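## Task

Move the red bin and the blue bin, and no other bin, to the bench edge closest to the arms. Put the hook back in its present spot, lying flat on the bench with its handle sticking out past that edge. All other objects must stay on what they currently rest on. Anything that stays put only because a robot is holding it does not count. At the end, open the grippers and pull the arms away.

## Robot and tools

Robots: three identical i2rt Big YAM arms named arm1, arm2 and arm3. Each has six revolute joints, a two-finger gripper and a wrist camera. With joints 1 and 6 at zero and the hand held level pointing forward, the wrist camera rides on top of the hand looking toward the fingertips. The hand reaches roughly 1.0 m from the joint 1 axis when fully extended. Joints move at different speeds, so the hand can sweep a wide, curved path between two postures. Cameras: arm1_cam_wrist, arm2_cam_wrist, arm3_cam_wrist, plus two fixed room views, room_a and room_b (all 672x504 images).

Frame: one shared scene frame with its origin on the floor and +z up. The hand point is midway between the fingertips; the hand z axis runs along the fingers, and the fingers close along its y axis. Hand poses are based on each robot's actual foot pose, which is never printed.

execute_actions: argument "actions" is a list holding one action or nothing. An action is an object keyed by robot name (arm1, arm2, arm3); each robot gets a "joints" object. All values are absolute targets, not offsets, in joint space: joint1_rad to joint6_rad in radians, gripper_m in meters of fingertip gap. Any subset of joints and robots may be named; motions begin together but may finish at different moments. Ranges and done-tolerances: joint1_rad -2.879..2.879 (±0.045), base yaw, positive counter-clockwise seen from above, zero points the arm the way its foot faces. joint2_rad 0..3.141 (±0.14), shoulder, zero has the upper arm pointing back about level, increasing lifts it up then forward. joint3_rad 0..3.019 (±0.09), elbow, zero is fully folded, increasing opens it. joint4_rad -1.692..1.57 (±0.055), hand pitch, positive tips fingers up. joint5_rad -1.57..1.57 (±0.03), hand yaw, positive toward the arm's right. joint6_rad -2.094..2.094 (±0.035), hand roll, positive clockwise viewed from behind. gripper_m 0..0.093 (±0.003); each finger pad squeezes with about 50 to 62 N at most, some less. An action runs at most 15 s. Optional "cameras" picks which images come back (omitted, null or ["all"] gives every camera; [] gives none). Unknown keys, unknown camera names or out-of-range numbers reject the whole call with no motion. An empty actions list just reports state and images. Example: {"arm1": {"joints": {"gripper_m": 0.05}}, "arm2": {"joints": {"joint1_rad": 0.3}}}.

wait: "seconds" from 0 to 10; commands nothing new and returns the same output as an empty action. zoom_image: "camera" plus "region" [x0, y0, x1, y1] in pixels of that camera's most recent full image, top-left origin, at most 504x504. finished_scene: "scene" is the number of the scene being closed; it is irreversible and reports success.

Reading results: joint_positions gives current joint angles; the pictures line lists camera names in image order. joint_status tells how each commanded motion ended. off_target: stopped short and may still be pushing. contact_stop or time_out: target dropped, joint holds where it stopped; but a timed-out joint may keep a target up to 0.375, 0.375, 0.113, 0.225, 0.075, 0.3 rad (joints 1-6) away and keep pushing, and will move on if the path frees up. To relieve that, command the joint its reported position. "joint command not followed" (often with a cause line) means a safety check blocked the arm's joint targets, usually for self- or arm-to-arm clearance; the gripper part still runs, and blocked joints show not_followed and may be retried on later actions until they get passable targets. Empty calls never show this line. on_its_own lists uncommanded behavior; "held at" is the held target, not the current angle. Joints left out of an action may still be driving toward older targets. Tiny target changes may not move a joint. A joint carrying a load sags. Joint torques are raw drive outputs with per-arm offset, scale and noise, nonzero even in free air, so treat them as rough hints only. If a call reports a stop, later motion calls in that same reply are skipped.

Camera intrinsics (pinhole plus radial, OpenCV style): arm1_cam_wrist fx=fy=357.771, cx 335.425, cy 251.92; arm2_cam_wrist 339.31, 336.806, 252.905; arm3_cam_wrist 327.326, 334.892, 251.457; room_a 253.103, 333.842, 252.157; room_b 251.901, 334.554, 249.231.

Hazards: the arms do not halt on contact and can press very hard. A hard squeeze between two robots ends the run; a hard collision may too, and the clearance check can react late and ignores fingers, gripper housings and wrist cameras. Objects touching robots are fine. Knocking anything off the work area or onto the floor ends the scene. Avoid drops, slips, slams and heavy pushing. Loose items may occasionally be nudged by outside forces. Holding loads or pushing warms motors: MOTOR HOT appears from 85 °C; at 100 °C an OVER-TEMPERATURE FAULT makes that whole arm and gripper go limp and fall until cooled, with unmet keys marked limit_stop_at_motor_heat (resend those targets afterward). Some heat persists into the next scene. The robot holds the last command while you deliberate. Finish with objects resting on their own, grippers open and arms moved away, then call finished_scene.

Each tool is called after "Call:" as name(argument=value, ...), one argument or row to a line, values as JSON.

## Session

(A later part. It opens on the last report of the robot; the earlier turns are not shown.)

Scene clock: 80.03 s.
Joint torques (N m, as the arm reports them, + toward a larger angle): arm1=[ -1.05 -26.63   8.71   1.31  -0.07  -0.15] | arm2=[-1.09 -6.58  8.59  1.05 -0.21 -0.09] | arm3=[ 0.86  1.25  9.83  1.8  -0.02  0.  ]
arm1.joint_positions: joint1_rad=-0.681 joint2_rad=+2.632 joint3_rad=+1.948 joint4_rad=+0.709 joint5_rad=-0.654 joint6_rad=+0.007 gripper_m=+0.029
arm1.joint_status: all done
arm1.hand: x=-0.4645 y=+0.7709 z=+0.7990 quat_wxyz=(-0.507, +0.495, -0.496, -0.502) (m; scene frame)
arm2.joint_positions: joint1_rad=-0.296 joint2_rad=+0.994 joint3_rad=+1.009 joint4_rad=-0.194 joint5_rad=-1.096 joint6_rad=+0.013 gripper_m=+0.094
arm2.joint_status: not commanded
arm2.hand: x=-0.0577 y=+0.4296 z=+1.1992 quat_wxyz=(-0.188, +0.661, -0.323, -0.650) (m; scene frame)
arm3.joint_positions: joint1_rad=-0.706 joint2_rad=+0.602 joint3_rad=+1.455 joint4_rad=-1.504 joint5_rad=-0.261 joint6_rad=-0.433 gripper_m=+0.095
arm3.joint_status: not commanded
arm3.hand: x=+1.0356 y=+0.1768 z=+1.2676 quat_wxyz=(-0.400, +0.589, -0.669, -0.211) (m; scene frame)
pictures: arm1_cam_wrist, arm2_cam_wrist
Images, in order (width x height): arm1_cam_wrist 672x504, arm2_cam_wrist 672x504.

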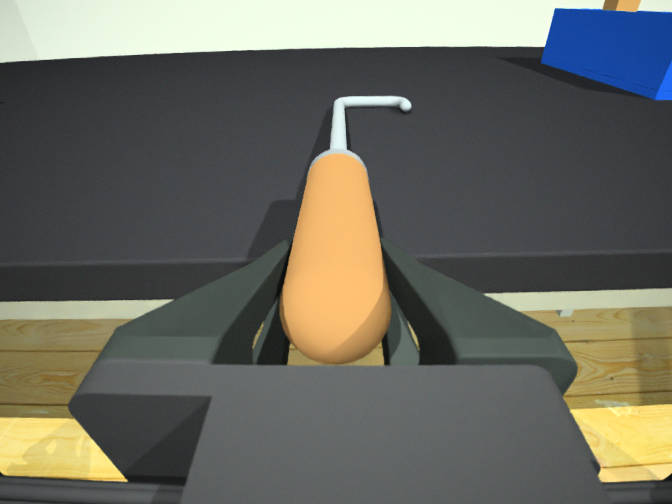

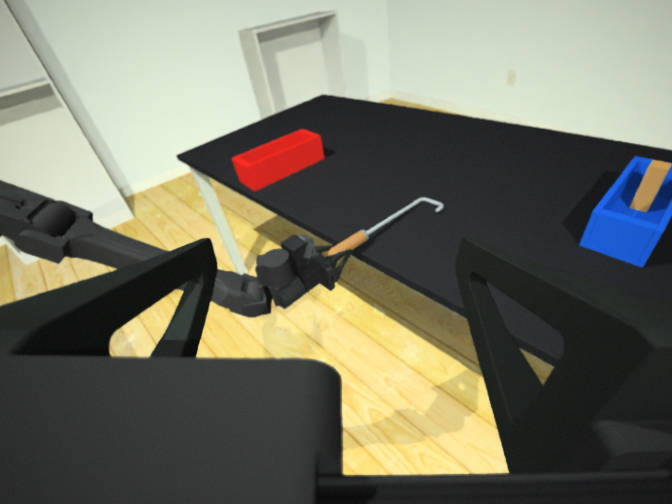

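Call:
execute_actions(
  actions=[
    {"arm1":{"joints":{"joint4_rad":0.66}},"arm2":{"joints":{"joint3_rad":1.95,"joint4_rad":0.65,"joint5_rad":0.645}}},
  ],
  cameras=[],
)

Call:
execute_actions(
  actions=[
    {"arm1":{"joints":{"gripper_m":0.093}}},
  ],
  cameras=[],
)

Call:
execute_actions(
  actions=[
    {"arm1":{"joints":{"joint2_rad":1.7}}},
  ],
  cameras=[],
)

Call:
execute_actions(
  actions=[
    {"arm1":{"joints":{"joint1_rad":0.1,"joint2_rad":1.2}},"arm2":{"joints":{"joint1_rad":0.62}},"arm3":{"joints":{"joint1_rad":0.3,"joint2_rad":1.5,"joint3_rad":1.5,"joint4_rad":-0.1,"joint5_rad":-0.6,"joint6_rad":0}}},
  ],
  cameras=[],
)

Call:
execute_actions(
  actions=[
    {"arm2":{"joints":{"joint2_rad":2.48}}},
  ],
  cameras=["arm2_cam_wrist"],
)

Scene clock: 89.00 s.
Joint torques (N m, as the arm reports them, + toward a larger angle): arm1=[ -1.03 -26.69   8.72   1.    -0.08  -0.05] | arm2=[-0.7   0.87  3.52 -0.56 -0.16 -0.11] | arm3=[ 1.07  2.31  9.69  1.69 -0.03 -0.03]
arm1.joint_positions: joint1_rad=-0.681 joint2_rad=+2.632 joint3_rad=+1.948 joint4_rad=+0.678 joint5_rad=-0.655 joint6_rad=-0.002 gripper_m=+0.029
arm1.joint_status: all done
arm1.hand: x=-0.4645 y=+0.7709 z=+0.7925 quat_wxyz=(-0.498, +0.499, -0.505, -0.499) (m; scene frame)
arm2.joint_positions: joint1_rad=-0.296 joint2_rad=+1.004 joint3_rad=+1.957 joint4_rad=+0.652 joint5_rad=+0.640 joint6_rad=+0.011 gripper_m=+0.095
arm2.joint_status: all done
arm2.hand: x=+0.1049 y=+0.0591 z=+1.7460 quat_wxyz=(-0.748, -0.260, -0.176, -0.584) (m; scene frame)
arm3.joint_positions: joint1_rad=-0.706 joint2_rad=+0.602 joint3_rad=+1.455 joint4_rad=-1.504 joint5_rad=-0.261 joint6_rad=-0.433 gripper_m=+0.095
arm3.joint_status: not commanded
arm3.hand: x=+1.0356 y=+0.1768 z=+1.2676 quat_wxyz=(-0.400, +0.589, -0.669, -0.211) (m; scene frame)
pictures: none
No camera images: the call's "cameras" was empty. Leave "cameras" out to get every camera's image.

Scene clock: 89.70 s.
Joint torques (N m, as the arm reports them, + toward a larger angle): arm1=[ -1.04 -26.62   8.75   1.38  -0.08  -0.05] | arm2=[-0.87  0.48  3.52 -0.56 -0.18 -0.11] | arm3=[ 1.08  1.3   9.74  1.7   0.04 -0.05]
arm1.joint_positions: joint1_rad=-0.681 joint2_rad=+2.632 joint3_rad=+1.948 joint4_rad=+0.667 joint5_rad=-0.655 joint6_rad=-0.002 gripper_m=+0.093
arm1.joint_status: all done
arm1.hand: x=-0.4646 y=+0.7709 z=+0.7902 quat_wxyz=(-0.494, +0.499, -0.509, -0.498) (m; scene frame)
arm2.joint_positions: joint1_rad=-0.296 joint2_rad=+1.004 joint3_rad=+1.957 joint4_rad=+0.652 joint5_rad=+0.640 joint6_rad=+0.011 gripper_m=+0.095
arm2.joint_status: not commanded
arm2.hand: x=+0.1049 y=+0.0591 z=+1.7460 quat_wxyz=(-0.748, -0.260, -0.176, -0.584) (m; scene frame)
arm3.joint_positions: joint1_rad=-0.706 joint2_rad=+0.602 joint3_rad=+1.455 joint4_rad=-1.504 joint5_rad=-0.261 joint6_rad=-0.433 gripper_m=+0.095
arm3.joint_status: not commanded
arm3.hand: x=+1.0356 y=+0.1768 z=+1.2676 quat_wxyz=(-0.400, +0.589, -0.669, -0.211) (m; scene frame)
pictures: none
No camera images: the call's "cameras" was empty. Leave "cameras" out to get every camera's image.

Scene clock: 91.83 s.
Joint torques (N m, as the arm reports them, + toward a larger angle): arm1=[ -1.07 -18.69  10.56   0.83   0.3    0.  ] | arm2=[-1.01  0.67  3.51 -0.6  -0.18 -0.11] | arm3=[ 0.98  1.56  9.69  1.83  0.01 -0.03]
arm1.joint_positions: joint1_rad=-0.681 joint2_rad=+1.720 joint3_rad=+1.939 joint4_rad=+0.660 joint5_rad=-0.655 joint6_rad=-0.002 gripper_m=+0.093
arm1.joint_status: all done
arm1.hand: x=-0.6068 y=+0.5837 z=+1.5200 quat_wxyz=(-0.751, +0.413, -0.158, -0.490) (m; scene frame)
arm2.joint_positions: joint1_rad=-0.296 joint2_rad=+1.004 joint3_rad=+1.957 joint4_rad=+0.652 joint5_rad=+0.640 joint6_rad=+0.011 gripper_m=+0.095
arm2.joint_status: not commanded
arm2.hand: x=+0.1049 y=+0.0591 z=+1.7460 quat_wxyz=(-0.748, -0.260, -0.176, -0.584) (m; scene frame)
arm3.joint_positions: joint1_rad=-0.706 joint2_rad=+0.602 joint3_rad=+1.455 joint4_rad=-1.504 joint5_rad=-0.261 joint6_rad=-0.433 gripper_m=+0.095
arm3.joint_status: not commanded
arm3.hand: x=+1.0356 y=+0.1768 z=+1.2676 quat_wxyz=(-0.400, +0.589, -0.669, -0.211) (m; scene frame)
pictures: none
No camera images: the call's "cameras" was empty. Leave "cameras" out to get every camera's image.

Scene clock: 93.97 s.
Joint torques (N m, as the arm reports them, + toward a larger angle): arm1=[-1.1  -6.02  7.5   0.    0.59  0.02] | arm2=[ 0.18  0.77  3.45 -0.58 -0.21 -0.13] | arm3=[  0.23 -13.75  13.72   2.17   0.07   0.09]
arm1.joint_positions: joint1_rad=+0.094 joint2_rad=+1.207 joint3_rad=+1.944 joint4_rad=+0.662 joint5_rad=-0.659 joint6_rad=-0.002 gripper_m=+0.093
arm1.joint_status: all done
arm1.hand: x=-1.0580 y=+0.2605 z=+1.7561 quat_wxyz=(-0.607, +0.273, +0.184, -0.723) (m; scene frame)
arm2.joint_positions: joint1_rad=+0.611 joint2_rad=+1.004 joint3_rad=+1.957 joint4_rad=+0.652 joint5_rad=+0.641 joint6_rad=+0.011 gripper_m=+0.095
arm2.joint_status: all done
arm2.hand: x=+0.0107 y=+0.1334 z=+1.7458 quat_wxyz=(-0.417, -0.157, -0.273, -0.853) (m; scene frame)
arm3.joint_positions: joint1_rad=+0.311 joint2_rad=+1.506 joint3_rad=+1.484 joint4_rad=-0.116 joint5_rad=-0.599 joint6_rad=-0.014 gripper_m=+0.095
arm3.joint_status: all done
arm3.hand: x=+0.6442 y=+0.5965 z=+1.1984 quat_wxyz=(-0.186, +0.699, -0.259, -0.639) (m; scene frame)
pictures: none
No camera images: the call's "cameras" was empty. Leave "cameras" out to get every camera's image.

Scene clock: 96.00 s.
Joint torques (N m, as the arm reports them, + toward a larger angle): arm1=[-1.08 -6.17  7.48 -0.02  0.59  0.01] | arm2=[  0.11 -28.93   9.6    1.77   0.14  -0.08] | arm3=[ -0.57 -14.15  13.61   2.29   0.05   0.09]
arm1.joint_positions: joint1_rad=+0.094 joint2_rad=+1.207 joint3_rad=+1.944 joint4_rad=+0.662 joint5_rad=-0.659 joint6_rad=-0.002 gripper_m=+0.093
arm1.joint_status: not commanded
arm1.hand: x=-1.0580 y=+0.2605 z=+1.7561 quat_wxyz=(-0.607, +0.273, +0.184, -0.723) (m; scene frame)
arm2.joint_positions: joint1_rad=+0.611 joint2_rad=+2.484 joint3_rad=+1.931 joint4_rad=+0.639 joint5_rad=+0.641 joint6_rad=+0.011 gripper_m=+0.095
arm2.joint_status: all done
arm2.hand: x=-0.4705 y=+0.7825 z=+0.8608 quat_wxyz=(-0.502, +0.467, -0.498, -0.531) (m; scene frame)
arm3.joint_positions: joint1_rad=+0.311 joint2_rad=+1.506 joint3_rad=+1.484 joint4_rad=-0.116 joint5_rad=-0.599 joint6_rad=-0.014 gripper_m=+0.095
arm3.joint_status: not commanded
arm3.hand: x=+0.6442 y=+0.5965 z=+1.1984 quat_wxyz=(-0.186, +0.699, -0.259, -0.639) (m; scene frame)
pictures: arm2_cam_wrist
Images, in order (width x height): arm2_cam_wrist 672x504.

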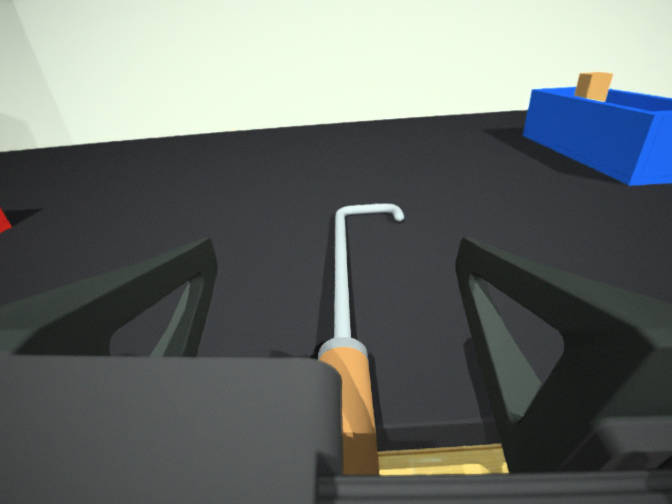

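Call:
execute_actions(
  actions=[
    {"arm2":{"joints":{"joint2_rad":2.53,"joint3_rad":1.89,"joint4_rad":0.66}}},
  ],
  cameras=["arm2_cam_wrist"],
)

Scene clock: 98.93 s.
Joint torques (N m, as the arm reports them, + toward a larger angle): arm1=[-1.11 -6.12  7.49 -0.03  0.59  0.02] | arm2=[  0.17 -27.54   7.41   1.92   0.16  -0.06] | arm3=[  0.02 -13.97  13.73   2.29   0.01   0.12]
arm1.joint_positions: joint1_rad=+0.094 joint2_rad=+1.207 joint3_rad=+1.944 joint4_rad=+0.662 joint5_rad=-0.659 joint6_rad=-0.002 gripper_m=+0.093
arm1.joint_status: not commanded
arm1.hand: x=-1.0580 y=+0.2605 z=+1.7561 quat_wxyz=(-0.607, +0.273, +0.184, -0.723) (m; scene frame)
arm2.joint_positions: joint1_rad=+0.611 joint2_rad=+2.521 joint3_rad=+1.898 joint4_rad=+0.649 joint5_rad=+0.641 joint6_rad=+0.011 gripper_m=+0.095
arm2.joint_status: all done
arm2.hand: x=-0.4659 y=+0.7763 z=+0.8134 quat_wxyz=(-0.499, +0.488, -0.502, -0.511) (m; scene frame)
arm3.joint_positions: joint1_rad=+0.311 joint2_rad=+1.506 joint3_rad=+1.484 joint4_rad=-0.116 joint5_rad=-0.599 joint6_rad=-0.014 gripper_m=+0.095
arm3.joint_status: not commanded
arm3.hand: x=+0.6442 y=+0.5965 z=+1.1984 quat_wxyz=(-0.186, +0.699, -0.259, -0.639) (m; scene frame)
pictures: arm2_cam_wrist
Images, in order (width x height): arm2_cam_wrist 672x504.

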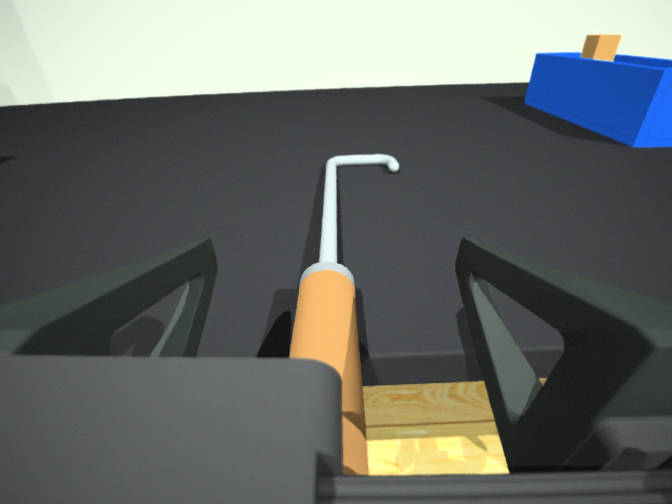

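Call:
execute_actions(
  actions=[
    {"arm2":{"joints":{"joint1_rad":0.632,"joint2_rad":2.585,"joint4_rad":0.68,"joint5_rad":0.655}}},
  ],
  cameras=["arm2_cam_wrist"],
)

Scene clock: 101.43 s.
Joint torques (N m, as the arm reports them, + toward a larger angle): arm1=[-1.1  -6.11  7.49 -0.03  0.59  0.02] | arm2=[  0.2  -28.21   7.24   1.79   0.19  -0.08] | arm3=[  0.35 -14.11  13.65   2.26   0.05   0.06]
arm1.joint_positions: joint1_rad=+0.094 joint2_rad=+1.207 joint3_rad=+1.944 joint4_rad=+0.662 joint5_rad=-0.659 joint6_rad=-0.002 gripper_m=+0.093
arm1.joint_status: not commanded
arm1.hand: x=-1.0580 y=+0.2605 z=+1.7561 quat_wxyz=(-0.607, +0.273, +0.184, -0.723) (m; scene frame)
arm2.joint_positions: joint1_rad=+0.625 joint2_rad=+2.579 joint3_rad=+1.898 joint4_rad=+0.668 joint5_rad=+0.651 joint6_rad=+0.011 gripper_m=+0.095
arm2.joint_status: all done
arm2.hand: x=-0.4727 y=+0.7662 z=+0.7672 quat_wxyz=(-0.496, +0.503, -0.502, -0.499) (m; scene frame)
arm3.joint_positions: joint1_rad=+0.311 joint2_rad=+1.506 joint3_rad=+1.484 joint4_rad=-0.116 joint5_rad=-0.599 joint6_rad=-0.014 gripper_m=+0.095
arm3.joint_status: not commanded
arm3.hand: x=+0.6442 y=+0.5965 z=+1.1984 quat_wxyz=(-0.186, +0.699, -0.259, -0.639) (m; scene frame)
pictures: arm2_cam_wrist
Images, in order (width x height): arm2_cam_wrist 672x504.

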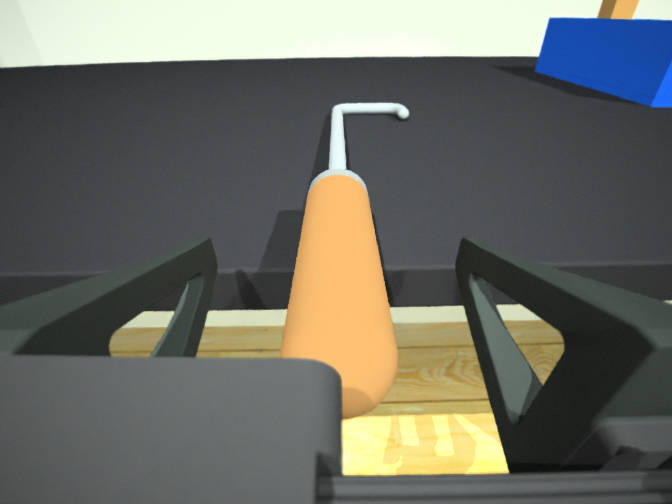

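Call:
execute_actions(
  actions=[
    {"arm2":{"joints":{"gripper_m":0}}},
  ],
  cameras=[],
)

Call:
execute_actions(
  actions=[
    {"arm2":{"joints":{"joint2_rad":2.42,"joint6_rad":1.58}}},
  ],
  cameras=["arm2_cam_wrist"],
)

Call:
execute_actions(
  actions=[
    {"arm2":{"joints":{"joint2_rad":2.2,"joint4_rad":0.5}}},
  ],
  cameras=["arm2_cam_wrist","room_a"],
)

Scene clock: 106.60 s.
Joint torques (N m, as the arm reports them, + toward a larger angle): arm1=[-1.07 -6.13  7.49 -0.03  0.59  0.02] | arm2=[  0.07 -28.49   7.08   1.84   0.14  -0.06] | arm3=[  0.02 -13.78  13.66   2.35   0.06   0.14]
arm1.joint_positions: joint1_rad=+0.094 joint2_rad=+1.207 joint3_rad=+1.944 joint4_rad=+0.662 joint5_rad=-0.659 joint6_rad=-0.002 gripper_m=+0.093
arm1.joint_status: not commanded
arm1.hand: x=-1.0580 y=+0.2605 z=+1.7561 quat_wxyz=(-0.607, +0.273, +0.184, -0.723) (m; scene frame)
arm2.joint_positions: joint1_rad=+0.625 joint2_rad=+2.579 joint3_rad=+1.898 joint4_rad=+0.668 joint5_rad=+0.652 joint6_rad=+0.011 gripper_m=+0.029
arm2.joint_status: gripper_m off_target (ended at +0.029, target +0.000)
arm2.hand: x=-0.4725 y=+0.7662 z=+0.7672 quat_wxyz=(-0.497, +0.503, -0.503, -0.498) (m; scene frame)
arm3.joint_positions: joint1_rad=+0.311 joint2_rad=+1.506 joint3_rad=+1.484 joint4_rad=-0.116 joint5_rad=-0.599 joint6_rad=-0.014 gripper_m=+0.095
arm3.joint_status: not commanded
arm3.hand: x=+0.6442 y=+0.5965 z=+1.1984 quat_wxyz=(-0.186, +0.699, -0.259, -0.639) (m; scene frame)
pictures: none
No camera images: the call's "cameras" was empty. Leave "cameras" out to get every camera's image.

Scene clock: 108.77 s.
Joint torques (N m, as the arm reports them, + toward a larger angle): arm1=[-1.14 -6.14  7.48 -0.01  0.59  0.02] | arm2=[  0.06 -31.02   9.14   2.17   0.03   0.24] | arm3=[ -0.11 -14.12  13.53   2.12   0.04   0.13]
arm1.joint_positions: joint1_rad=+0.094 joint2_rad=+1.207 joint3_rad=+1.944 joint4_rad=+0.662 joint5_rad=-0.659 joint6_rad=-0.002 gripper_m=+0.093
arm1.joint_status: not commanded
arm1.hand: x=-1.0580 y=+0.2605 z=+1.7561 quat_wxyz=(-0.607, +0.273, +0.184, -0.723) (m; scene frame)
arm2.joint_positions: joint1_rad=+0.626 joint2_rad=+2.451 joint3_rad=+1.876 joint4_rad=+0.656 joint5_rad=+0.654 joint6_rad=+1.548 gripper_m=+0.029
arm2.joint_status: all done
arm2.hand: x=-0.4738 y=+0.7672 z=+0.8636 quat_wxyz=(+0.008, -0.009, -0.684, -0.729) (m; scene frame)
arm3.joint_positions: joint1_rad=+0.311 joint2_rad=+1.506 joint3_rad=+1.484 joint4_rad=-0.116 joint5_rad=-0.599 joint6_rad=-0.014 gripper_m=+0.095
arm3.joint_status: not commanded
arm3.hand: x=+0.6442 y=+0.5965 z=+1.1984 quat_wxyz=(-0.186, +0.699, -0.259, -0.639) (m; scene frame)
pictures: arm2_cam_wrist
Images, in order (width x height): arm2_cam_wrist 672x504.

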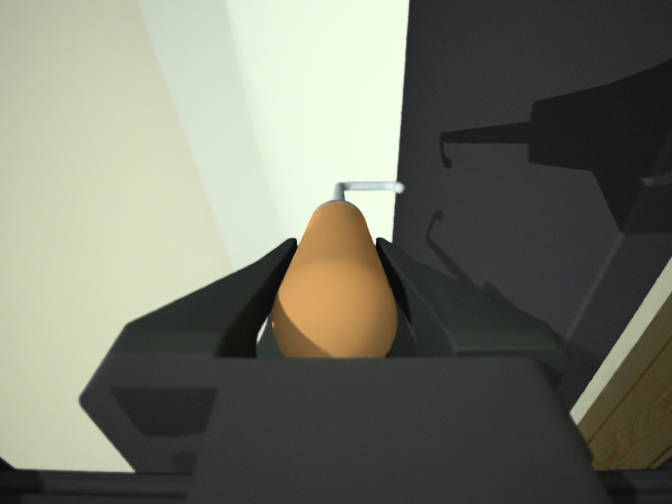

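Scene clock: 110.30 s.
Joint torques (N m, as the arm reports them, + toward a larger angle): arm1=[-1.09 -6.12  7.49 -0.03  0.59  0.02] | arm2=[  0.07 -30.14  11.13   2.36   0.03   0.21] | arm3=[ -0.14 -13.99  13.66   2.39   0.01   0.07]
arm1.joint_positions: joint1_rad=+0.094 joint2_rad=+1.207 joint3_rad=+1.944 joint4_rad=+0.662 joint5_rad=-0.659 joint6_rad=-0.002 gripper_m=+0.093
arm1.joint_status: not commanded
arm1.hand: x=-1.0580 y=+0.2605 z=+1.7561 quat_wxyz=(-0.607, +0.273, +0.184, -0.723) (m; scene frame)
arm2.joint_positions: joint1_rad=+0.626 joint2_rad=+2.238 joint3_rad=+1.858 joint4_rad=+0.472 joint5_rad=+0.654 joint6_rad=+1.552 gripper_m=+0.029
arm2.joint_status: all done
arm2.hand: x=-0.4658 y=+0.7566 z=+0.9991 quat_wxyz=(+0.013, -0.013, -0.681, -0.732) (m; scene frame)
arm3.joint_positions: joint1_rad=+0.311 joint2_rad=+1.506 joint3_rad=+1.484 joint4_rad=-0.116 joint5_rad=-0.599 joint6_rad=-0.014 gripper_m=+0.095
arm3.joint_status: not commanded
arm3.hand: x=+0.6442 y=+0.5965 z=+1.1984 quat_wxyz=(-0.186, +0.699, -0.259, -0.639) (m; scene frame)
pictures: arm2_cam_wrist, room_a
Images, in order (width x height): arm2_cam_wrist 672x504, room_a 672x504.

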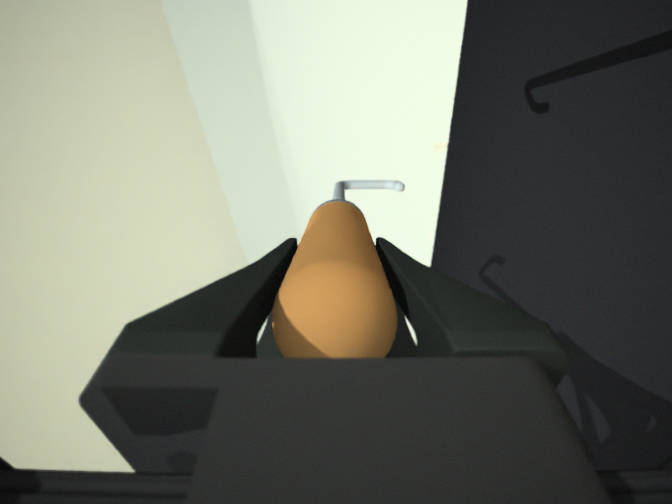

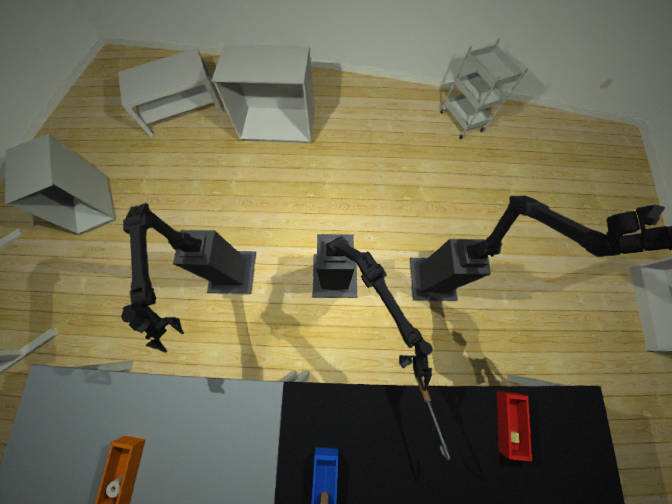

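Pivot about 0.3; the bin is at x≈0.

Call:
execute_actions(
  actions=[
    {"arm2":{"joints":{"joint1_rad":0.0,"joint5_rad":0.3}}},
  ],
  cameras=["arm3_cam_wrist","room_a"],
)

Call:
zoom_image(
  camera="room_a",
  region=[260,394,400,504],
)

Scene clock: 115.00 s.
Joint torques (N m, as the arm reports them, + toward a larger angle): arm1=[-1.12 -6.13  7.49 -0.04  0.59  0.02] | arm2=[ -0.12 -30.41  11.27   2.4   -0.03   0.2 ] | arm3=[ -0.4  -14.12  13.61   2.27   0.05   0.09]
arm1.joint_positions: joint1_rad=+0.094 joint2_rad=+1.207 joint3_rad=+1.944 joint4_rad=+0.662 joint5_rad=-0.659 joint6_rad=-0.002 gripper_m=+0.093
arm1.joint_status: not commanded
arm1.hand: x=-1.0580 y=+0.2605 z=+1.7561 quat_wxyz=(-0.607, +0.273, +0.184, -0.723) (m; scene frame)
arm2.joint_positions: joint1_rad=-0.008 joint2_rad=+2.238 joint3_rad=+1.858 joint4_rad=+0.472 joint5_rad=+0.301 joint6_rad=+1.552 gripper_m=+0.029
arm2.joint_status: all done
arm2.hand: x=+0.0158 y=+0.9016 z=+1.0023 quat_wxyz=(-0.101, -0.097, -0.668, -0.731) (m; scene frame)
arm3.joint_positions: joint1_rad=+0.311 joint2_rad=+1.506 joint3_rad=+1.484 joint4_rad=-0.116 joint5_rad=-0.599 joint6_rad=-0.014 gripper_m=+0.095
arm3.joint_status: not commanded
arm3.hand: x=+0.6442 y=+0.5965 z=+1.1984 quat_wxyz=(-0.186, +0.699, -0.259, -0.639) (m; scene frame)
pictures: arm3_cam_wrist, room_a
Images, in order (width x height): arm3_cam_wrist 672x504, room_a 672x504.

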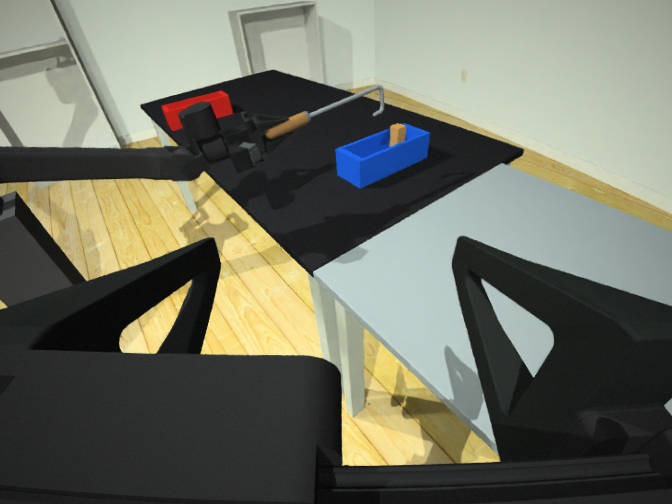

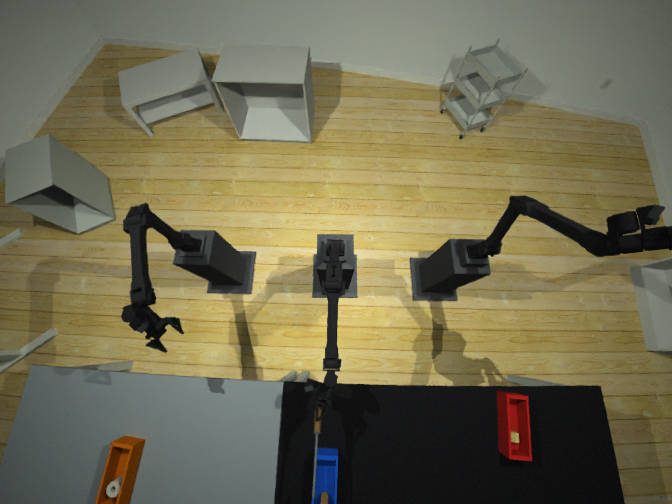

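Region (260, 394, 400, 504) of room_a's 672x504 image, scaled by 3.600, with more detail than that image has; it fills the top 396 rows of this view, and the rest is white.

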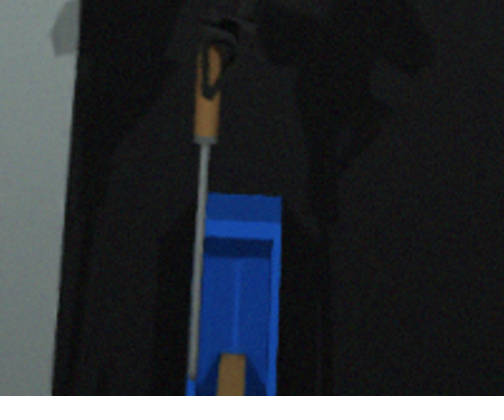

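Shift left about 4.5 cm, then lower.

Call:
execute_actions(
  actions=[
    {"arm2":{"joints":{"joint1_rad":0.035,"joint2_rad":2.27}}},
  ],
  cameras=["room_a"],
)

Call:
zoom_image(
  camera="room_a",
  region=[260,394,400,504],
)

Scene clock: 118.17 s.
Joint torques (N m, as the arm reports them, + toward a larger angle): arm1=[-1.07 -6.11  7.49 -0.02  0.59  0.02] | arm2=[ -1.   -32.33  11.07   2.57   0.     0.19] | arm3=[  0.43 -13.92  13.64   2.21   0.09   0.08]
arm1.joint_positions: joint1_rad=+0.094 joint2_rad=+1.207 joint3_rad=+1.944 joint4_rad=+0.662 joint5_rad=-0.659 joint6_rad=-0.002 gripper_m=+0.093
arm1.joint_status: not commanded
arm1.hand: x=-1.0580 y=+0.2605 z=+1.7561 quat_wxyz=(-0.607, +0.273, +0.184, -0.723) (m; scene frame)
arm2.joint_positions: joint1_rad=+0.038 joint2_rad=+2.321 joint3_rad=+1.858 joint4_rad=+0.467 joint5_rad=+0.301 joint6_rad=+1.552 gripper_m=+0.029
arm2.joint_status: all done
arm2.hand: x=-0.0266 y=+0.9103 z=+0.9273 quat_wxyz=(-0.089, -0.076, -0.702, -0.703) (m; scene frame)
arm3.joint_positions: joint1_rad=+0.311 joint2_rad=+1.506 joint3_rad=+1.484 joint4_rad=-0.116 joint5_rad=-0.599 joint6_rad=-0.014 gripper_m=+0.095
arm3.joint_status: not commanded
arm3.hand: x=+0.6442 y=+0.5965 z=+1.1984 quat_wxyz=(-0.186, +0.699, -0.259, -0.639) (m; scene frame)
pictures: room_a
Images, in order (width x height): room_a 672x504.

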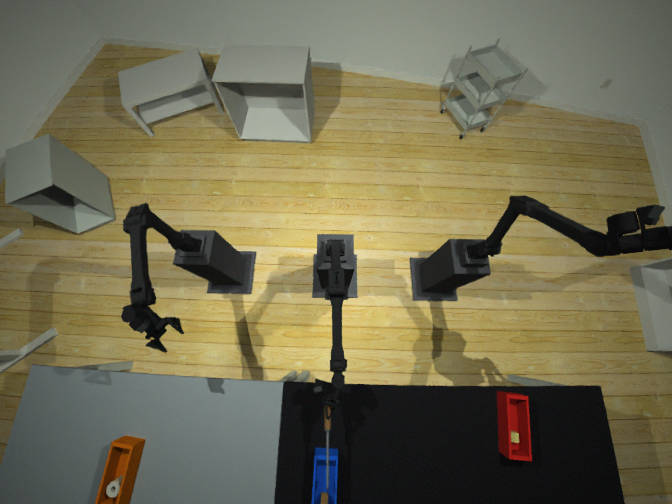

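Region (260, 394, 400, 504) of room_a's 672x504 image, scaled by 3.600, with more detail than that image has; it fills the top 396 rows of this view, and the rest is white.

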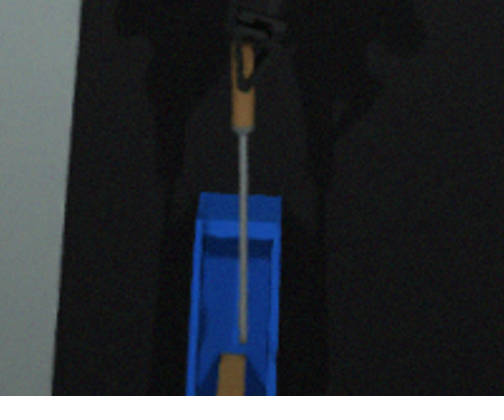

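Call:
execute_actions(
  actions=[
    {"arm2":{"joints":{"joint3_rad":1.74,"joint4_rad":0.61}}},
  ],
  cameras=["arm3_cam_wrist"],
)

Call:
execute_actions(
  actions=[
    {"arm2":{"joints":{"joint2_rad":2.11,"joint3_rad":1.4,"joint4_rad":0.79}}},
  ],
  cameras=[],
)

Call:
execute_actions(
  actions=[
    {"arm2":{"joints":{"joint1_rad":0.055,"joint2_rad":1.97,"joint3_rad":1.1,"joint4_rad":0.94}}},
  ],
  cameras=[],
)

Call:
execute_actions(
  actions=[
    {"arm2":{"joints":{"joint1_rad":0.07,"joint2_rad":1.8,"joint3_rad":0.75,"joint4_rad":1.115}}},
  ],
  cameras=["arm3_cam_wrist","room_a"],
)

Call:
zoom_image(
  camera="room_a",
  region=[260,330,400,460],
)

Scene clock: 124.43 s.
Joint torques (N m, as the arm reports them, + toward a larger angle): arm1=[-1.09 -6.15  7.48 -0.02  0.59  0.02] | arm2=[ -0.84 -31.58   9.78   3.2    0.03   0.17] | arm3=[  0.17 -13.91  13.6    2.27   0.05   0.11]
arm1.joint_positions: joint1_rad=+0.094 joint2_rad=+1.207 joint3_rad=+1.944 joint4_rad=+0.662 joint5_rad=-0.659 joint6_rad=-0.002 gripper_m=+0.093
arm1.joint_status: not commanded
arm1.hand: x=-1.0580 y=+0.2605 z=+1.7561 quat_wxyz=(-0.607, +0.273, +0.184, -0.723) (m; scene frame)
arm2.joint_positions: joint1_rad=+0.038 joint2_rad=+2.319 joint3_rad=+1.717 joint4_rad=+0.561 joint5_rad=+0.301 joint6_rad=+1.553 gripper_m=+0.029
arm2.joint_status: all done
arm2.hand: x=-0.0247 y=+0.8827 z=+0.8713 quat_wxyz=(-0.092, -0.073, -0.717, -0.687) (m; scene frame)
arm3.joint_positions: joint1_rad=+0.311 joint2_rad=+1.506 joint3_rad=+1.484 joint4_rad=-0.116 joint5_rad=-0.599 joint6_rad=-0.014 gripper_m=+0.095
arm3.joint_status: not commanded
arm3.hand: x=+0.6442 y=+0.5965 z=+1.1984 quat_wxyz=(-0.186, +0.699, -0.259, -0.639) (m; scene frame)
pictures: arm3_cam_wrist
Images, in order (width x height): arm3_cam_wrist 672x504.

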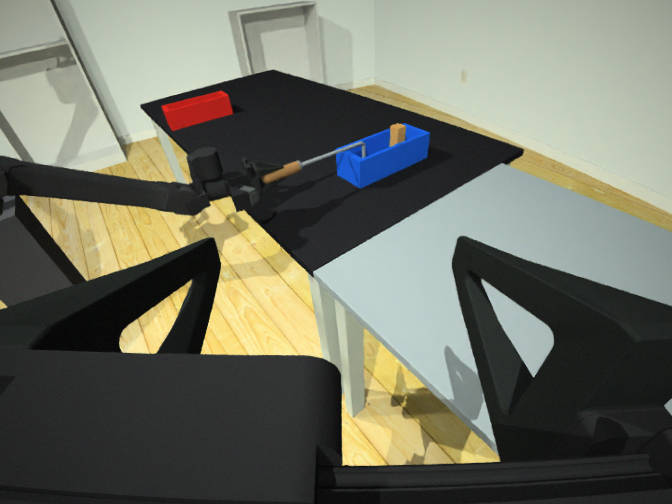

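Scene clock: 125.53 s.
Joint torques (N m, as the arm reports them, + toward a larger angle): arm1=[-1.11 -6.11  7.48 -0.02  0.59  0.02] | arm2=[ -0.52 -25.47   7.39   2.44   0.04   0.11] | arm3=[  0.05 -14.13  13.5    2.28   0.05   0.07]
arm1.joint_positions: joint1_rad=+0.094 joint2_rad=+1.207 joint3_rad=+1.944 joint4_rad=+0.662 joint5_rad=-0.659 joint6_rad=-0.002 gripper_m=+0.093
arm1.joint_status: not commanded
arm1.hand: x=-1.0580 y=+0.2605 z=+1.7561 quat_wxyz=(-0.607, +0.273, +0.184, -0.723) (m; scene frame)
arm2.joint_positions: joint1_rad=+0.038 joint2_rad=+2.133 joint3_rad=+1.402 joint4_rad=+0.762 joint5_rad=+0.300 joint6_rad=+1.564 gripper_m=+0.029
arm2.joint_status: all done
arm2.hand: x=-0.0197 y=+0.8045 z=+0.9030 quat_wxyz=(-0.083, -0.082, -0.692, -0.713) (m; scene frame)
arm3.joint_positions: joint1_rad=+0.311 joint2_rad=+1.506 joint3_rad=+1.484 joint4_rad=-0.116 joint5_rad=-0.599 joint6_rad=-0.014 gripper_m=+0.095
arm3.joint_status: not commanded
arm3.hand: x=+0.6442 y=+0.5965 z=+1.1984 quat_wxyz=(-0.186, +0.699, -0.259, -0.639) (m; scene frame)
pictures: none
No camera images: the call's "cameras" was empty. Leave "cameras" out to get every camera's image.

Scene clock: 126.63 s.
Joint torques (N m, as the arm reports them, + toward a larger angle): arm1=[-1.08 -6.13  7.49 -0.03  0.59  0.01] | arm2=[  0.21 -23.71   7.88   3.08   0.07   0.09] | arm3=[  0.18 -13.45  13.7    2.24   0.04   0.09]
arm1.joint_positions: joint1_rad=+0.094 joint2_rad=+1.207 joint3_rad=+1.944 joint4_rad=+0.662 joint5_rad=-0.659 joint6_rad=-0.002 gripper_m=+0.093
arm1.joint_status: not commanded
arm1.hand: x=-1.0580 y=+0.2605 z=+1.7561 quat_wxyz=(-0.607, +0.273, +0.184, -0.723) (m; scene frame)
arm2.joint_positions: joint1_rad=+0.046 joint2_rad=+2.005 joint3_rad=+1.081 joint4_rad=+0.894 joint5_rad=+0.300 joint6_rad=+1.564 gripper_m=+0.029
arm2.joint_status: all done
arm2.hand: x=-0.0189 y=+0.7120 z=+0.8692 quat_wxyz=(-0.084, -0.075, -0.713, -0.692) (m; scene frame)
arm3.joint_positions: joint1_rad=+0.311 joint2_rad=+1.506 joint3_rad=+1.484 joint4_rad=-0.116 joint5_rad=-0.599 joint6_rad=-0.014 gripper_m=+0.095
arm3.joint_status: not commanded
arm3.hand: x=+0.6442 y=+0.5965 z=+1.1984 quat_wxyz=(-0.186, +0.699, -0.259, -0.639) (m; scene frame)
pictures: none
No camera images: the call's "cameras" was empty. Leave "cameras" out to get every camera's image.

Scene clock: 127.77 s.
Joint torques (N m, as the arm reports them, + toward a larger angle): arm1=[-1.09 -6.13  7.49 -0.02  0.59  0.02] | arm2=[ -0.51 -18.13   6.57   2.73   0.07   0.06] | arm3=[  0.15 -13.98  13.89   2.43   0.05   0.13]
arm1.joint_positions: joint1_rad=+0.094 joint2_rad=+1.207 joint3_rad=+1.944 joint4_rad=+0.662 joint5_rad=-0.659 joint6_rad=-0.002 gripper_m=+0.093
arm1.joint_status: not commanded
arm1.hand: x=-1.0580 y=+0.2605 z=+1.7561 quat_wxyz=(-0.607, +0.273, +0.184, -0.723) (m; scene frame)
arm2.joint_positions: joint1_rad=+0.065 joint2_rad=+1.830 joint3_rad=+0.733 joint4_rad=+1.077 joint5_rad=+0.300 joint6_rad=+1.564 gripper_m=+0.029
arm2.joint_status: all done
arm2.hand: x=-0.0216 y=+0.5983 z=+0.8700 quat_wxyz=(-0.077, -0.069, -0.711, -0.696) (m; scene frame)
arm3.joint_positions: joint1_rad=+0.311 joint2_rad=+1.506 joint3_rad=+1.484 joint4_rad=-0.116 joint5_rad=-0.599 joint6_rad=-0.014 gripper_m=+0.095
arm3.joint_status: not commanded
arm3.hand: x=+0.6442 y=+0.5965 z=+1.1984 quat_wxyz=(-0.186, +0.699, -0.259, -0.639) (m; scene frame)
pictures: arm3_cam_wrist, room_a
Images, in order (width x height): arm3_cam_wrist 672x504, room_a 672x504.

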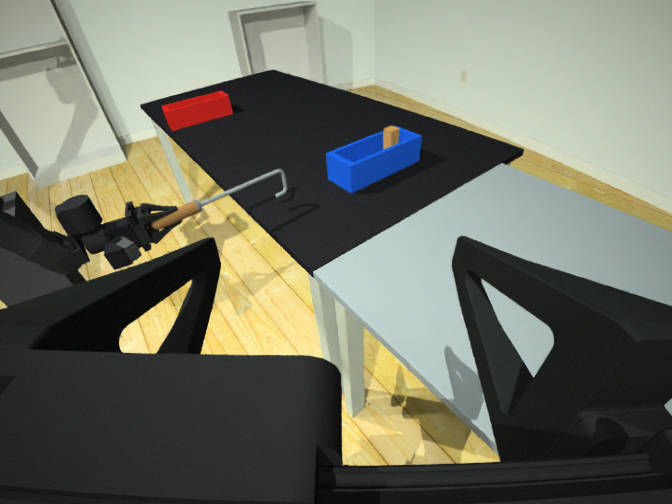

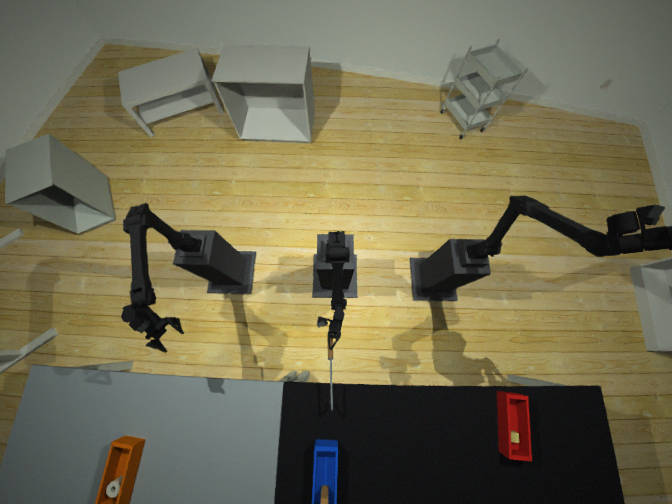

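Region (260, 330, 400, 460) of room_a's 672x504 image, scaled by 3.600, with more detail than that image has; it fills the top 468 rows of this view, and the rest is white.

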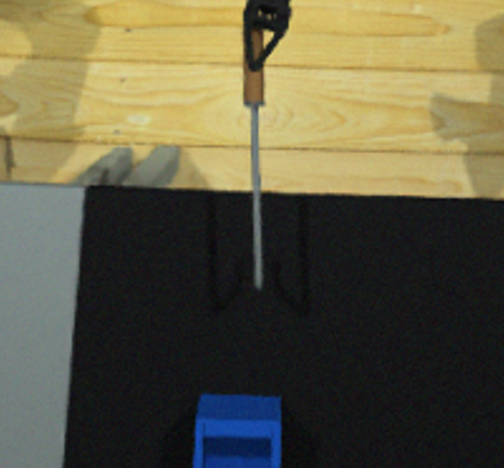

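Call:
execute_actions(
  actions=[
    {"arm2":{"joints":{"joint1_rad":0.04,"joint3_rad":1.66,"joint4_rad":0.67}}},
  ],
  cameras=[],
)

Call:
execute_actions(
  actions=[
    {"arm2":{"joints":{"joint2_rad":2.12}}},
  ],
  cameras=["room_a"],
)

Call:
execute_actions(
  actions=[
    {"arm2":{"joints":{"joint2_rad":2.23}}},
  ],
  cameras=["arm3_cam_wrist","arm2_cam_wrist"],
)

Scene clock: 132.57 s.
Joint torques (N m, as the arm reports them, + toward a larger angle): arm1=[-1.1  -6.16  7.48 -0.02  0.59  0.02] | arm2=[ -1.17 -23.52  14.59   2.09  -0.04   0.09] | arm3=[ -0.08 -14.13  13.67   2.24   0.04   0.06]
arm1.joint_positions: joint1_rad=+0.094 joint2_rad=+1.207 joint3_rad=+1.944 joint4_rad=+0.662 joint5_rad=-0.659 joint6_rad=-0.002 gripper_m=+0.093
arm1.joint_status: not commanded
arm1.hand: x=-1.0580 y=+0.2605 z=+1.7561 quat_wxyz=(-0.607, +0.273, +0.184, -0.723) (m; scene frame)
arm2.joint_positions: joint1_rad=+0.046 joint2_rad=+1.828 joint3_rad=+1.582 joint4_rad=+0.645 joint5_rad=+0.300 joint6_rad=+1.564 gripper_m=+0.029
arm2.joint_status: all done
arm2.hand: x=-0.0240 y=+0.7749 z=+1.2150 quat_wxyz=(-0.055, -0.102, -0.551, -0.826) (m; scene frame)
arm3.joint_positions: joint1_rad=+0.311 joint2_rad=+1.506 joint3_rad=+1.484 joint4_rad=-0.116 joint5_rad=-0.599 joint6_rad=-0.014 gripper_m=+0.095
arm3.joint_status: not commanded
arm3.hand: x=+0.6442 y=+0.5965 z=+1.1984 quat_wxyz=(-0.186, +0.699, -0.259, -0.639) (m; scene frame)
pictures: none
No camera images: the call's "cameras" was empty. Leave "cameras" out to get every camera's image.

Scene clock: 134.27 s.
Joint torques (N m, as the arm reports them, + toward a larger angle): arm1=[-1.1  -6.13  7.48 -0.02  0.59  0.02] | arm2=[ -1.05 -27.85  12.65   2.97   0.02   0.09] | arm3=[ -0.05 -13.88  13.54   2.1    0.04   0.06]
arm1.joint_positions: joint1_rad=+0.094 joint2_rad=+1.207 joint3_rad=+1.944 joint4_rad=+0.662 joint5_rad=-0.659 joint6_rad=-0.002 gripper_m=+0.093
arm1.joint_status: not commanded
arm1.hand: x=-1.0580 y=+0.2605 z=+1.7561 quat_wxyz=(-0.607, +0.273, +0.184, -0.723) (m; scene frame)
arm2.joint_positions: joint1_rad=+0.046 joint2_rad=+2.154 joint3_rad=+1.601 joint4_rad=+0.628 joint5_rad=+0.300 joint6_rad=+1.564 gripper_m=+0.029
arm2.joint_status: all done
arm2.hand: x=-0.0293 y=+0.8503 z=+0.9615 quat_wxyz=(-0.078, -0.082, -0.677, -0.727) (m; scene frame)
arm3.joint_positions: joint1_rad=+0.311 joint2_rad=+1.506 joint3_rad=+1.484 joint4_rad=-0.116 joint5_rad=-0.599 joint6_rad=-0.014 gripper_m=+0.095
arm3.joint_status: not commanded
arm3.hand: x=+0.6442 y=+0.5965 z=+1.1984 quat_wxyz=(-0.186, +0.699, -0.259, -0.639) (m; scene frame)
pictures: room_a
Images, in order (width x height): room_a 672x504.

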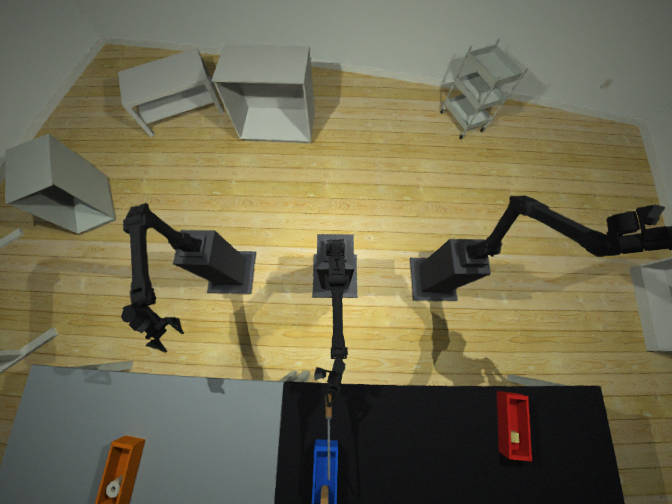

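Scene clock: 135.40 s.
Joint torques (N m, as the arm reports them, + toward a larger angle): arm1=[-1.07 -6.15  7.49 -0.03  0.59  0.02] | arm2=[ -1.01 -30.94  12.09   2.47   0.05   0.01] | arm3=[ -0.15 -13.73  13.63   2.31   0.08   0.13]
arm1.joint_positions: joint1_rad=+0.094 joint2_rad=+1.207 joint3_rad=+1.944 joint4_rad=+0.662 joint5_rad=-0.659 joint6_rad=-0.002 gripper_m=+0.093
arm1.joint_status: not commanded
arm1.hand: x=-1.0580 y=+0.2605 z=+1.7561 quat_wxyz=(-0.607, +0.273, +0.184, -0.723) (m; scene frame)
arm2.joint_positions: joint1_rad=+0.046 joint2_rad=+2.282 joint3_rad=+1.601 joint4_rad=+0.643 joint5_rad=+0.300 joint6_rad=+1.572 gripper_m=+0.029
arm2.joint_status: all done
arm2.hand: x=-0.0296 y=+0.8558 z=+0.8590 quat_wxyz=(-0.082, -0.077, -0.716, -0.689) (m; scene frame)
arm3.joint_positions: joint1_rad=+0.311 joint2_rad=+1.506 joint3_rad=+1.484 joint4_rad=-0.116 joint5_rad=-0.599 joint6_rad=-0.014 gripper_m=+0.095
arm3.joint_status: not commanded
arm3.hand: x=+0.6442 y=+0.5965 z=+1.1984 quat_wxyz=(-0.186, +0.699, -0.259, -0.639) (m; scene frame)
pictures: arm2_cam_wrist, arm3_cam_wrist
Images, in order (width x height): arm2_cam_wrist 672x504, arm3_cam_wrist 672x504.

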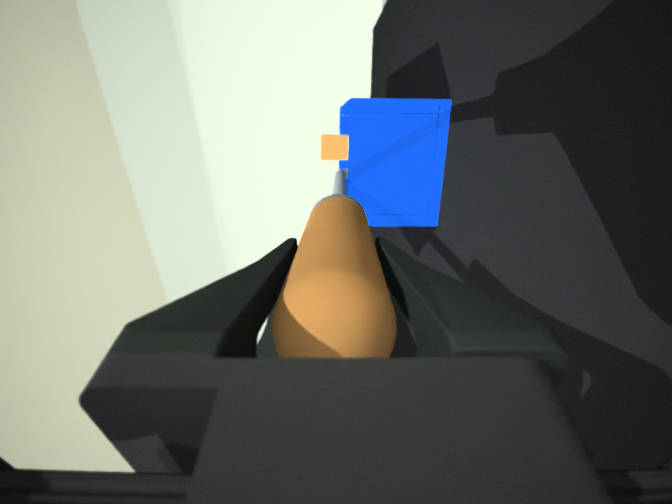

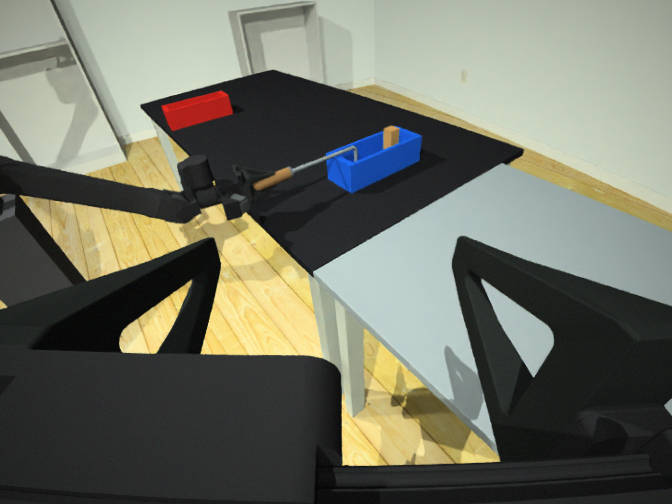

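Call:
execute_actions(
  actions=[
    {"arm2":{"joints":{"joint2_rad":2.14,"joint3_rad":1.41,"joint4_rad":0.78}}},
  ],
  cameras=[],
)

Call:
execute_actions(
  actions=[
    {"arm2":{"joints":{"joint2_rad":2.04,"joint3_rad":1.21,"joint4_rad":0.88}}},
  ],
  cameras=[],
)

Call:
execute_actions(
  actions=[
    {"arm2":{"joints":{"joint2_rad":1.94,"joint3_rad":1.01,"joint4_rad":0.98}}},
  ],
  cameras=[],
)

Call:
execute_actions(
  actions=[
    {"arm2":{"joints":{"joint2_rad":1.84,"joint3_rad":0.81,"joint4_rad":1.08}}},
  ],
  cameras=[],
)

Call:
execute_actions(
  actions=[
    {"arm2":{"joints":{"joint2_rad":1.76,"joint3_rad":0.65,"joint4_rad":1.16}}},
  ],
  cameras=["room_a"],
)

Call:
zoom_image(
  camera="room_a",
  region=[260,330,400,460],
)

Scene clock: 142.93 s.
Joint torques (N m, as the arm reports them, + toward a larger angle): arm1=[-1.09 -6.14  7.48 -0.02  0.59  0.02] | arm2=[ -0.98 -26.28   8.28   2.96   0.07   0.03] | arm3=[  0.05 -13.94  13.6    2.4    0.05   0.08]
arm1.joint_positions: joint1_rad=+0.094 joint2_rad=+1.207 joint3_rad=+1.944 joint4_rad=+0.662 joint5_rad=-0.659 joint6_rad=-0.002 gripper_m=+0.093
arm1.joint_status: not commanded
arm1.hand: x=-1.0580 y=+0.2605 z=+1.7561 quat_wxyz=(-0.607, +0.273, +0.184, -0.723) (m; scene frame)
arm2.joint_positions: joint1_rad=+0.046 joint2_rad=+2.170 joint3_rad=+1.397 joint4_rad=+0.740 joint5_rad=+0.300 joint6_rad=+1.572 gripper_m=+0.029
arm2.joint_status: all done
arm2.hand: x=-0.0258 y=+0.8039 z=+0.8658 quat_wxyz=(-0.082, -0.077, -0.714, -0.691) (m; scene frame)
arm3.joint_positions: joint1_rad=+0.311 joint2_rad=+1.506 joint3_rad=+1.484 joint4_rad=-0.116 joint5_rad=-0.599 joint6_rad=-0.014 gripper_m=+0.095
arm3.joint_status: not commanded
arm3.hand: x=+0.6442 y=+0.5965 z=+1.1984 quat_wxyz=(-0.186, +0.699, -0.259, -0.639) (m; scene frame)
pictures: none
No camera images: the call's "cameras" was empty. Leave "cameras" out to get every camera's image.

Scene clock: 143.83 s.
Joint torques (N m, as the arm reports them, + toward a larger angle): arm1=[-1.1  -6.12  7.48 -0.03  0.59  0.02] | arm2=[ -0.64 -25.32   7.29   3.17   0.06   0.01] | arm3=[  0.09 -13.89  13.64   2.29   0.06   0.11]
arm1.joint_positions: joint1_rad=+0.094 joint2_rad=+1.207 joint3_rad=+1.944 joint4_rad=+0.662 joint5_rad=-0.659 joint6_rad=-0.002 gripper_m=+0.093
arm1.joint_status: not commanded
arm1.hand: x=-1.0580 y=+0.2605 z=+1.7561 quat_wxyz=(-0.607, +0.273, +0.184, -0.723) (m; scene frame)
arm2.joint_positions: joint1_rad=+0.046 joint2_rad=+2.081 joint3_rad=+1.201 joint4_rad=+0.833 joint5_rad=+0.300 joint6_rad=+1.572 gripper_m=+0.029
arm2.joint_status: all done
arm2.hand: x=-0.0216 y=+0.7485 z=+0.8582 quat_wxyz=(-0.083, -0.076, -0.719, -0.686) (m; scene frame)
arm3.joint_positions: joint1_rad=+0.311 joint2_rad=+1.506 joint3_rad=+1.484 joint4_rad=-0.116 joint5_rad=-0.599 joint6_rad=-0.014 gripper_m=+0.095
arm3.joint_status: not commanded
arm3.hand: x=+0.6442 y=+0.5965 z=+1.1984 quat_wxyz=(-0.186, +0.699, -0.259, -0.639) (m; scene frame)
pictures: none
No camera images: the call's "cameras" was empty. Leave "cameras" out to get every camera's image.

Scene clock: 144.73 s.
Joint torques (N m, as the arm reports them, + toward a larger angle): arm1=[-1.09 -6.13  7.48 -0.02  0.59  0.02] | arm2=[ -0.92 -22.6    6.64   3.2    0.06   0.03] | arm3=[  0.18 -14.08  13.58   2.33   0.07   0.11]
arm1.joint_positions: joint1_rad=+0.094 joint2_rad=+1.207 joint3_rad=+1.944 joint4_rad=+0.662 joint5_rad=-0.659 joint6_rad=-0.002 gripper_m=+0.093
arm1.joint_status: not commanded
arm1.hand: x=-1.0580 y=+0.2605 z=+1.7561 quat_wxyz=(-0.607, +0.273, +0.184, -0.723) (m; scene frame)
arm2.joint_positions: joint1_rad=+0.046 joint2_rad=+1.977 joint3_rad=+1.002 joint4_rad=+0.933 joint5_rad=+0.300 joint6_rad=+1.572 gripper_m=+0.029
arm2.joint_status: all done
arm2.hand: x=-0.0171 y=+0.6874 z=+0.8611 quat_wxyz=(-0.083, -0.076, -0.717, -0.688) (m; scene frame)
arm3.joint_positions: joint1_rad=+0.311 joint2_rad=+1.506 joint3_rad=+1.484 joint4_rad=-0.116 joint5_rad=-0.599 joint6_rad=-0.014 gripper_m=+0.095
arm3.joint_status: not commanded
arm3.hand: x=+0.6442 y=+0.5965 z=+1.1984 quat_wxyz=(-0.186, +0.699, -0.259, -0.639) (m; scene frame)
pictures: none
No camera images: the call's "cameras" was empty. Leave "cameras" out to get every camera's image.

Scene clock: 145.63 s.
Joint torques (N m, as the arm reports them, + toward a larger angle): arm1=[-1.11 -6.13  7.48 -0.02  0.59  0.02] | arm2=[ -0.93 -19.24   6.14   3.17   0.06   0.03] | arm3=[ -0.01 -13.46  13.87   2.32   0.     0.09]
arm1.joint_positions: joint1_rad=+0.094 joint2_rad=+1.207 joint3_rad=+1.944 joint4_rad=+0.662 joint5_rad=-0.659 joint6_rad=-0.002 gripper_m=+0.093
arm1.joint_status: not commanded
arm1.hand: x=-1.0580 y=+0.2605 z=+1.7561 quat_wxyz=(-0.607, +0.273, +0.184, -0.723) (m; scene frame)
arm2.joint_positions: joint1_rad=+0.046 joint2_rad=+1.872 joint3_rad=+0.802 joint4_rad=+1.034 joint5_rad=+0.300 joint6_rad=+1.572 gripper_m=+0.029
arm2.joint_status: all done
arm2.hand: x=-0.0122 y=+0.6217 z=+0.8639 quat_wxyz=(-0.082, -0.077, -0.715, -0.690) (m; scene frame)
arm3.joint_positions: joint1_rad=+0.311 joint2_rad=+1.506 joint3_rad=+1.484 joint4_rad=-0.116 joint5_rad=-0.599 joint6_rad=-0.014 gripper_m=+0.095
arm3.joint_status: not commanded
arm3.hand: x=+0.6442 y=+0.5965 z=+1.1984 quat_wxyz=(-0.186, +0.699, -0.259, -0.639) (m; scene frame)
pictures: none
No camera images: the call's "cameras" was empty. Leave "cameras" out to get every camera's image.

Scene clock: 146.43 s.
Joint torques (N m, as the arm reports them, + toward a larger angle): arm1=[-1.07 -6.13  7.48 -0.02  0.59  0.02] | arm2=[ -1.18 -17.35   5.5    3.15   0.06   0.03] | arm3=[  0.55 -14.19  13.63   2.27   0.05   0.1 ]
arm1.joint_positions: joint1_rad=+0.094 joint2_rad=+1.207 joint3_rad=+1.944 joint4_rad=+0.662 joint5_rad=-0.659 joint6_rad=-0.002 gripper_m=+0.093
arm1.joint_status: not commanded
arm1.hand: x=-1.0580 y=+0.2605 z=+1.7561 quat_wxyz=(-0.607, +0.273, +0.184, -0.723) (m; scene frame)
arm2.joint_positions: joint1_rad=+0.046 joint2_rad=+1.793 joint3_rad=+0.640 joint4_rad=+1.112 joint5_rad=+0.300 joint6_rad=+1.572 gripper_m=+0.029
arm2.joint_status: all done
arm2.hand: x=-0.0081 y=+0.5661 z=+0.8621 quat_wxyz=(-0.082, -0.077, -0.717, -0.688) (m; scene frame)
arm3.joint_positions: joint1_rad=+0.311 joint2_rad=+1.506 joint3_rad=+1.484 joint4_rad=-0.116 joint5_rad=-0.599 joint6_rad=-0.014 gripper_m=+0.095
arm3.joint_status: not commanded
arm3.hand: x=+0.6442 y=+0.5965 z=+1.1984 quat_wxyz=(-0.186, +0.699, -0.259, -0.639) (m; scene frame)
pictures: room_a
Images, in order (width x height): room_a 672x504.

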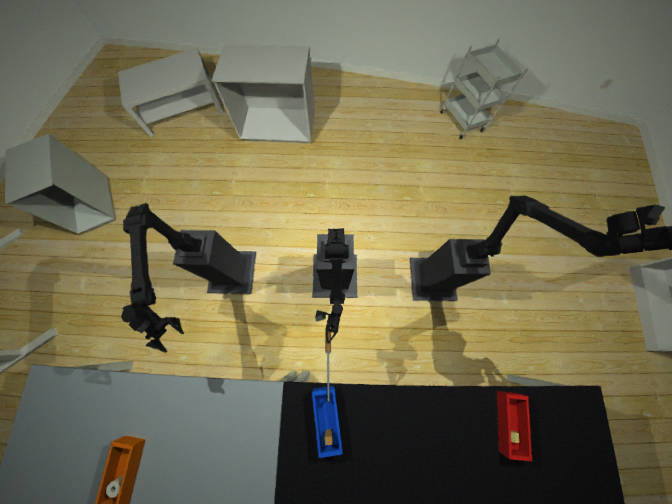

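Region (260, 330, 400, 460) of room_a's 672x504 image, scaled by 3.600, with more detail than that image has; it fills the top 468 rows of this view, and the rest is white.

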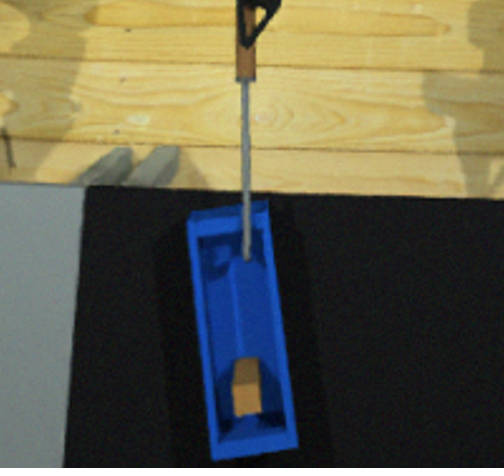

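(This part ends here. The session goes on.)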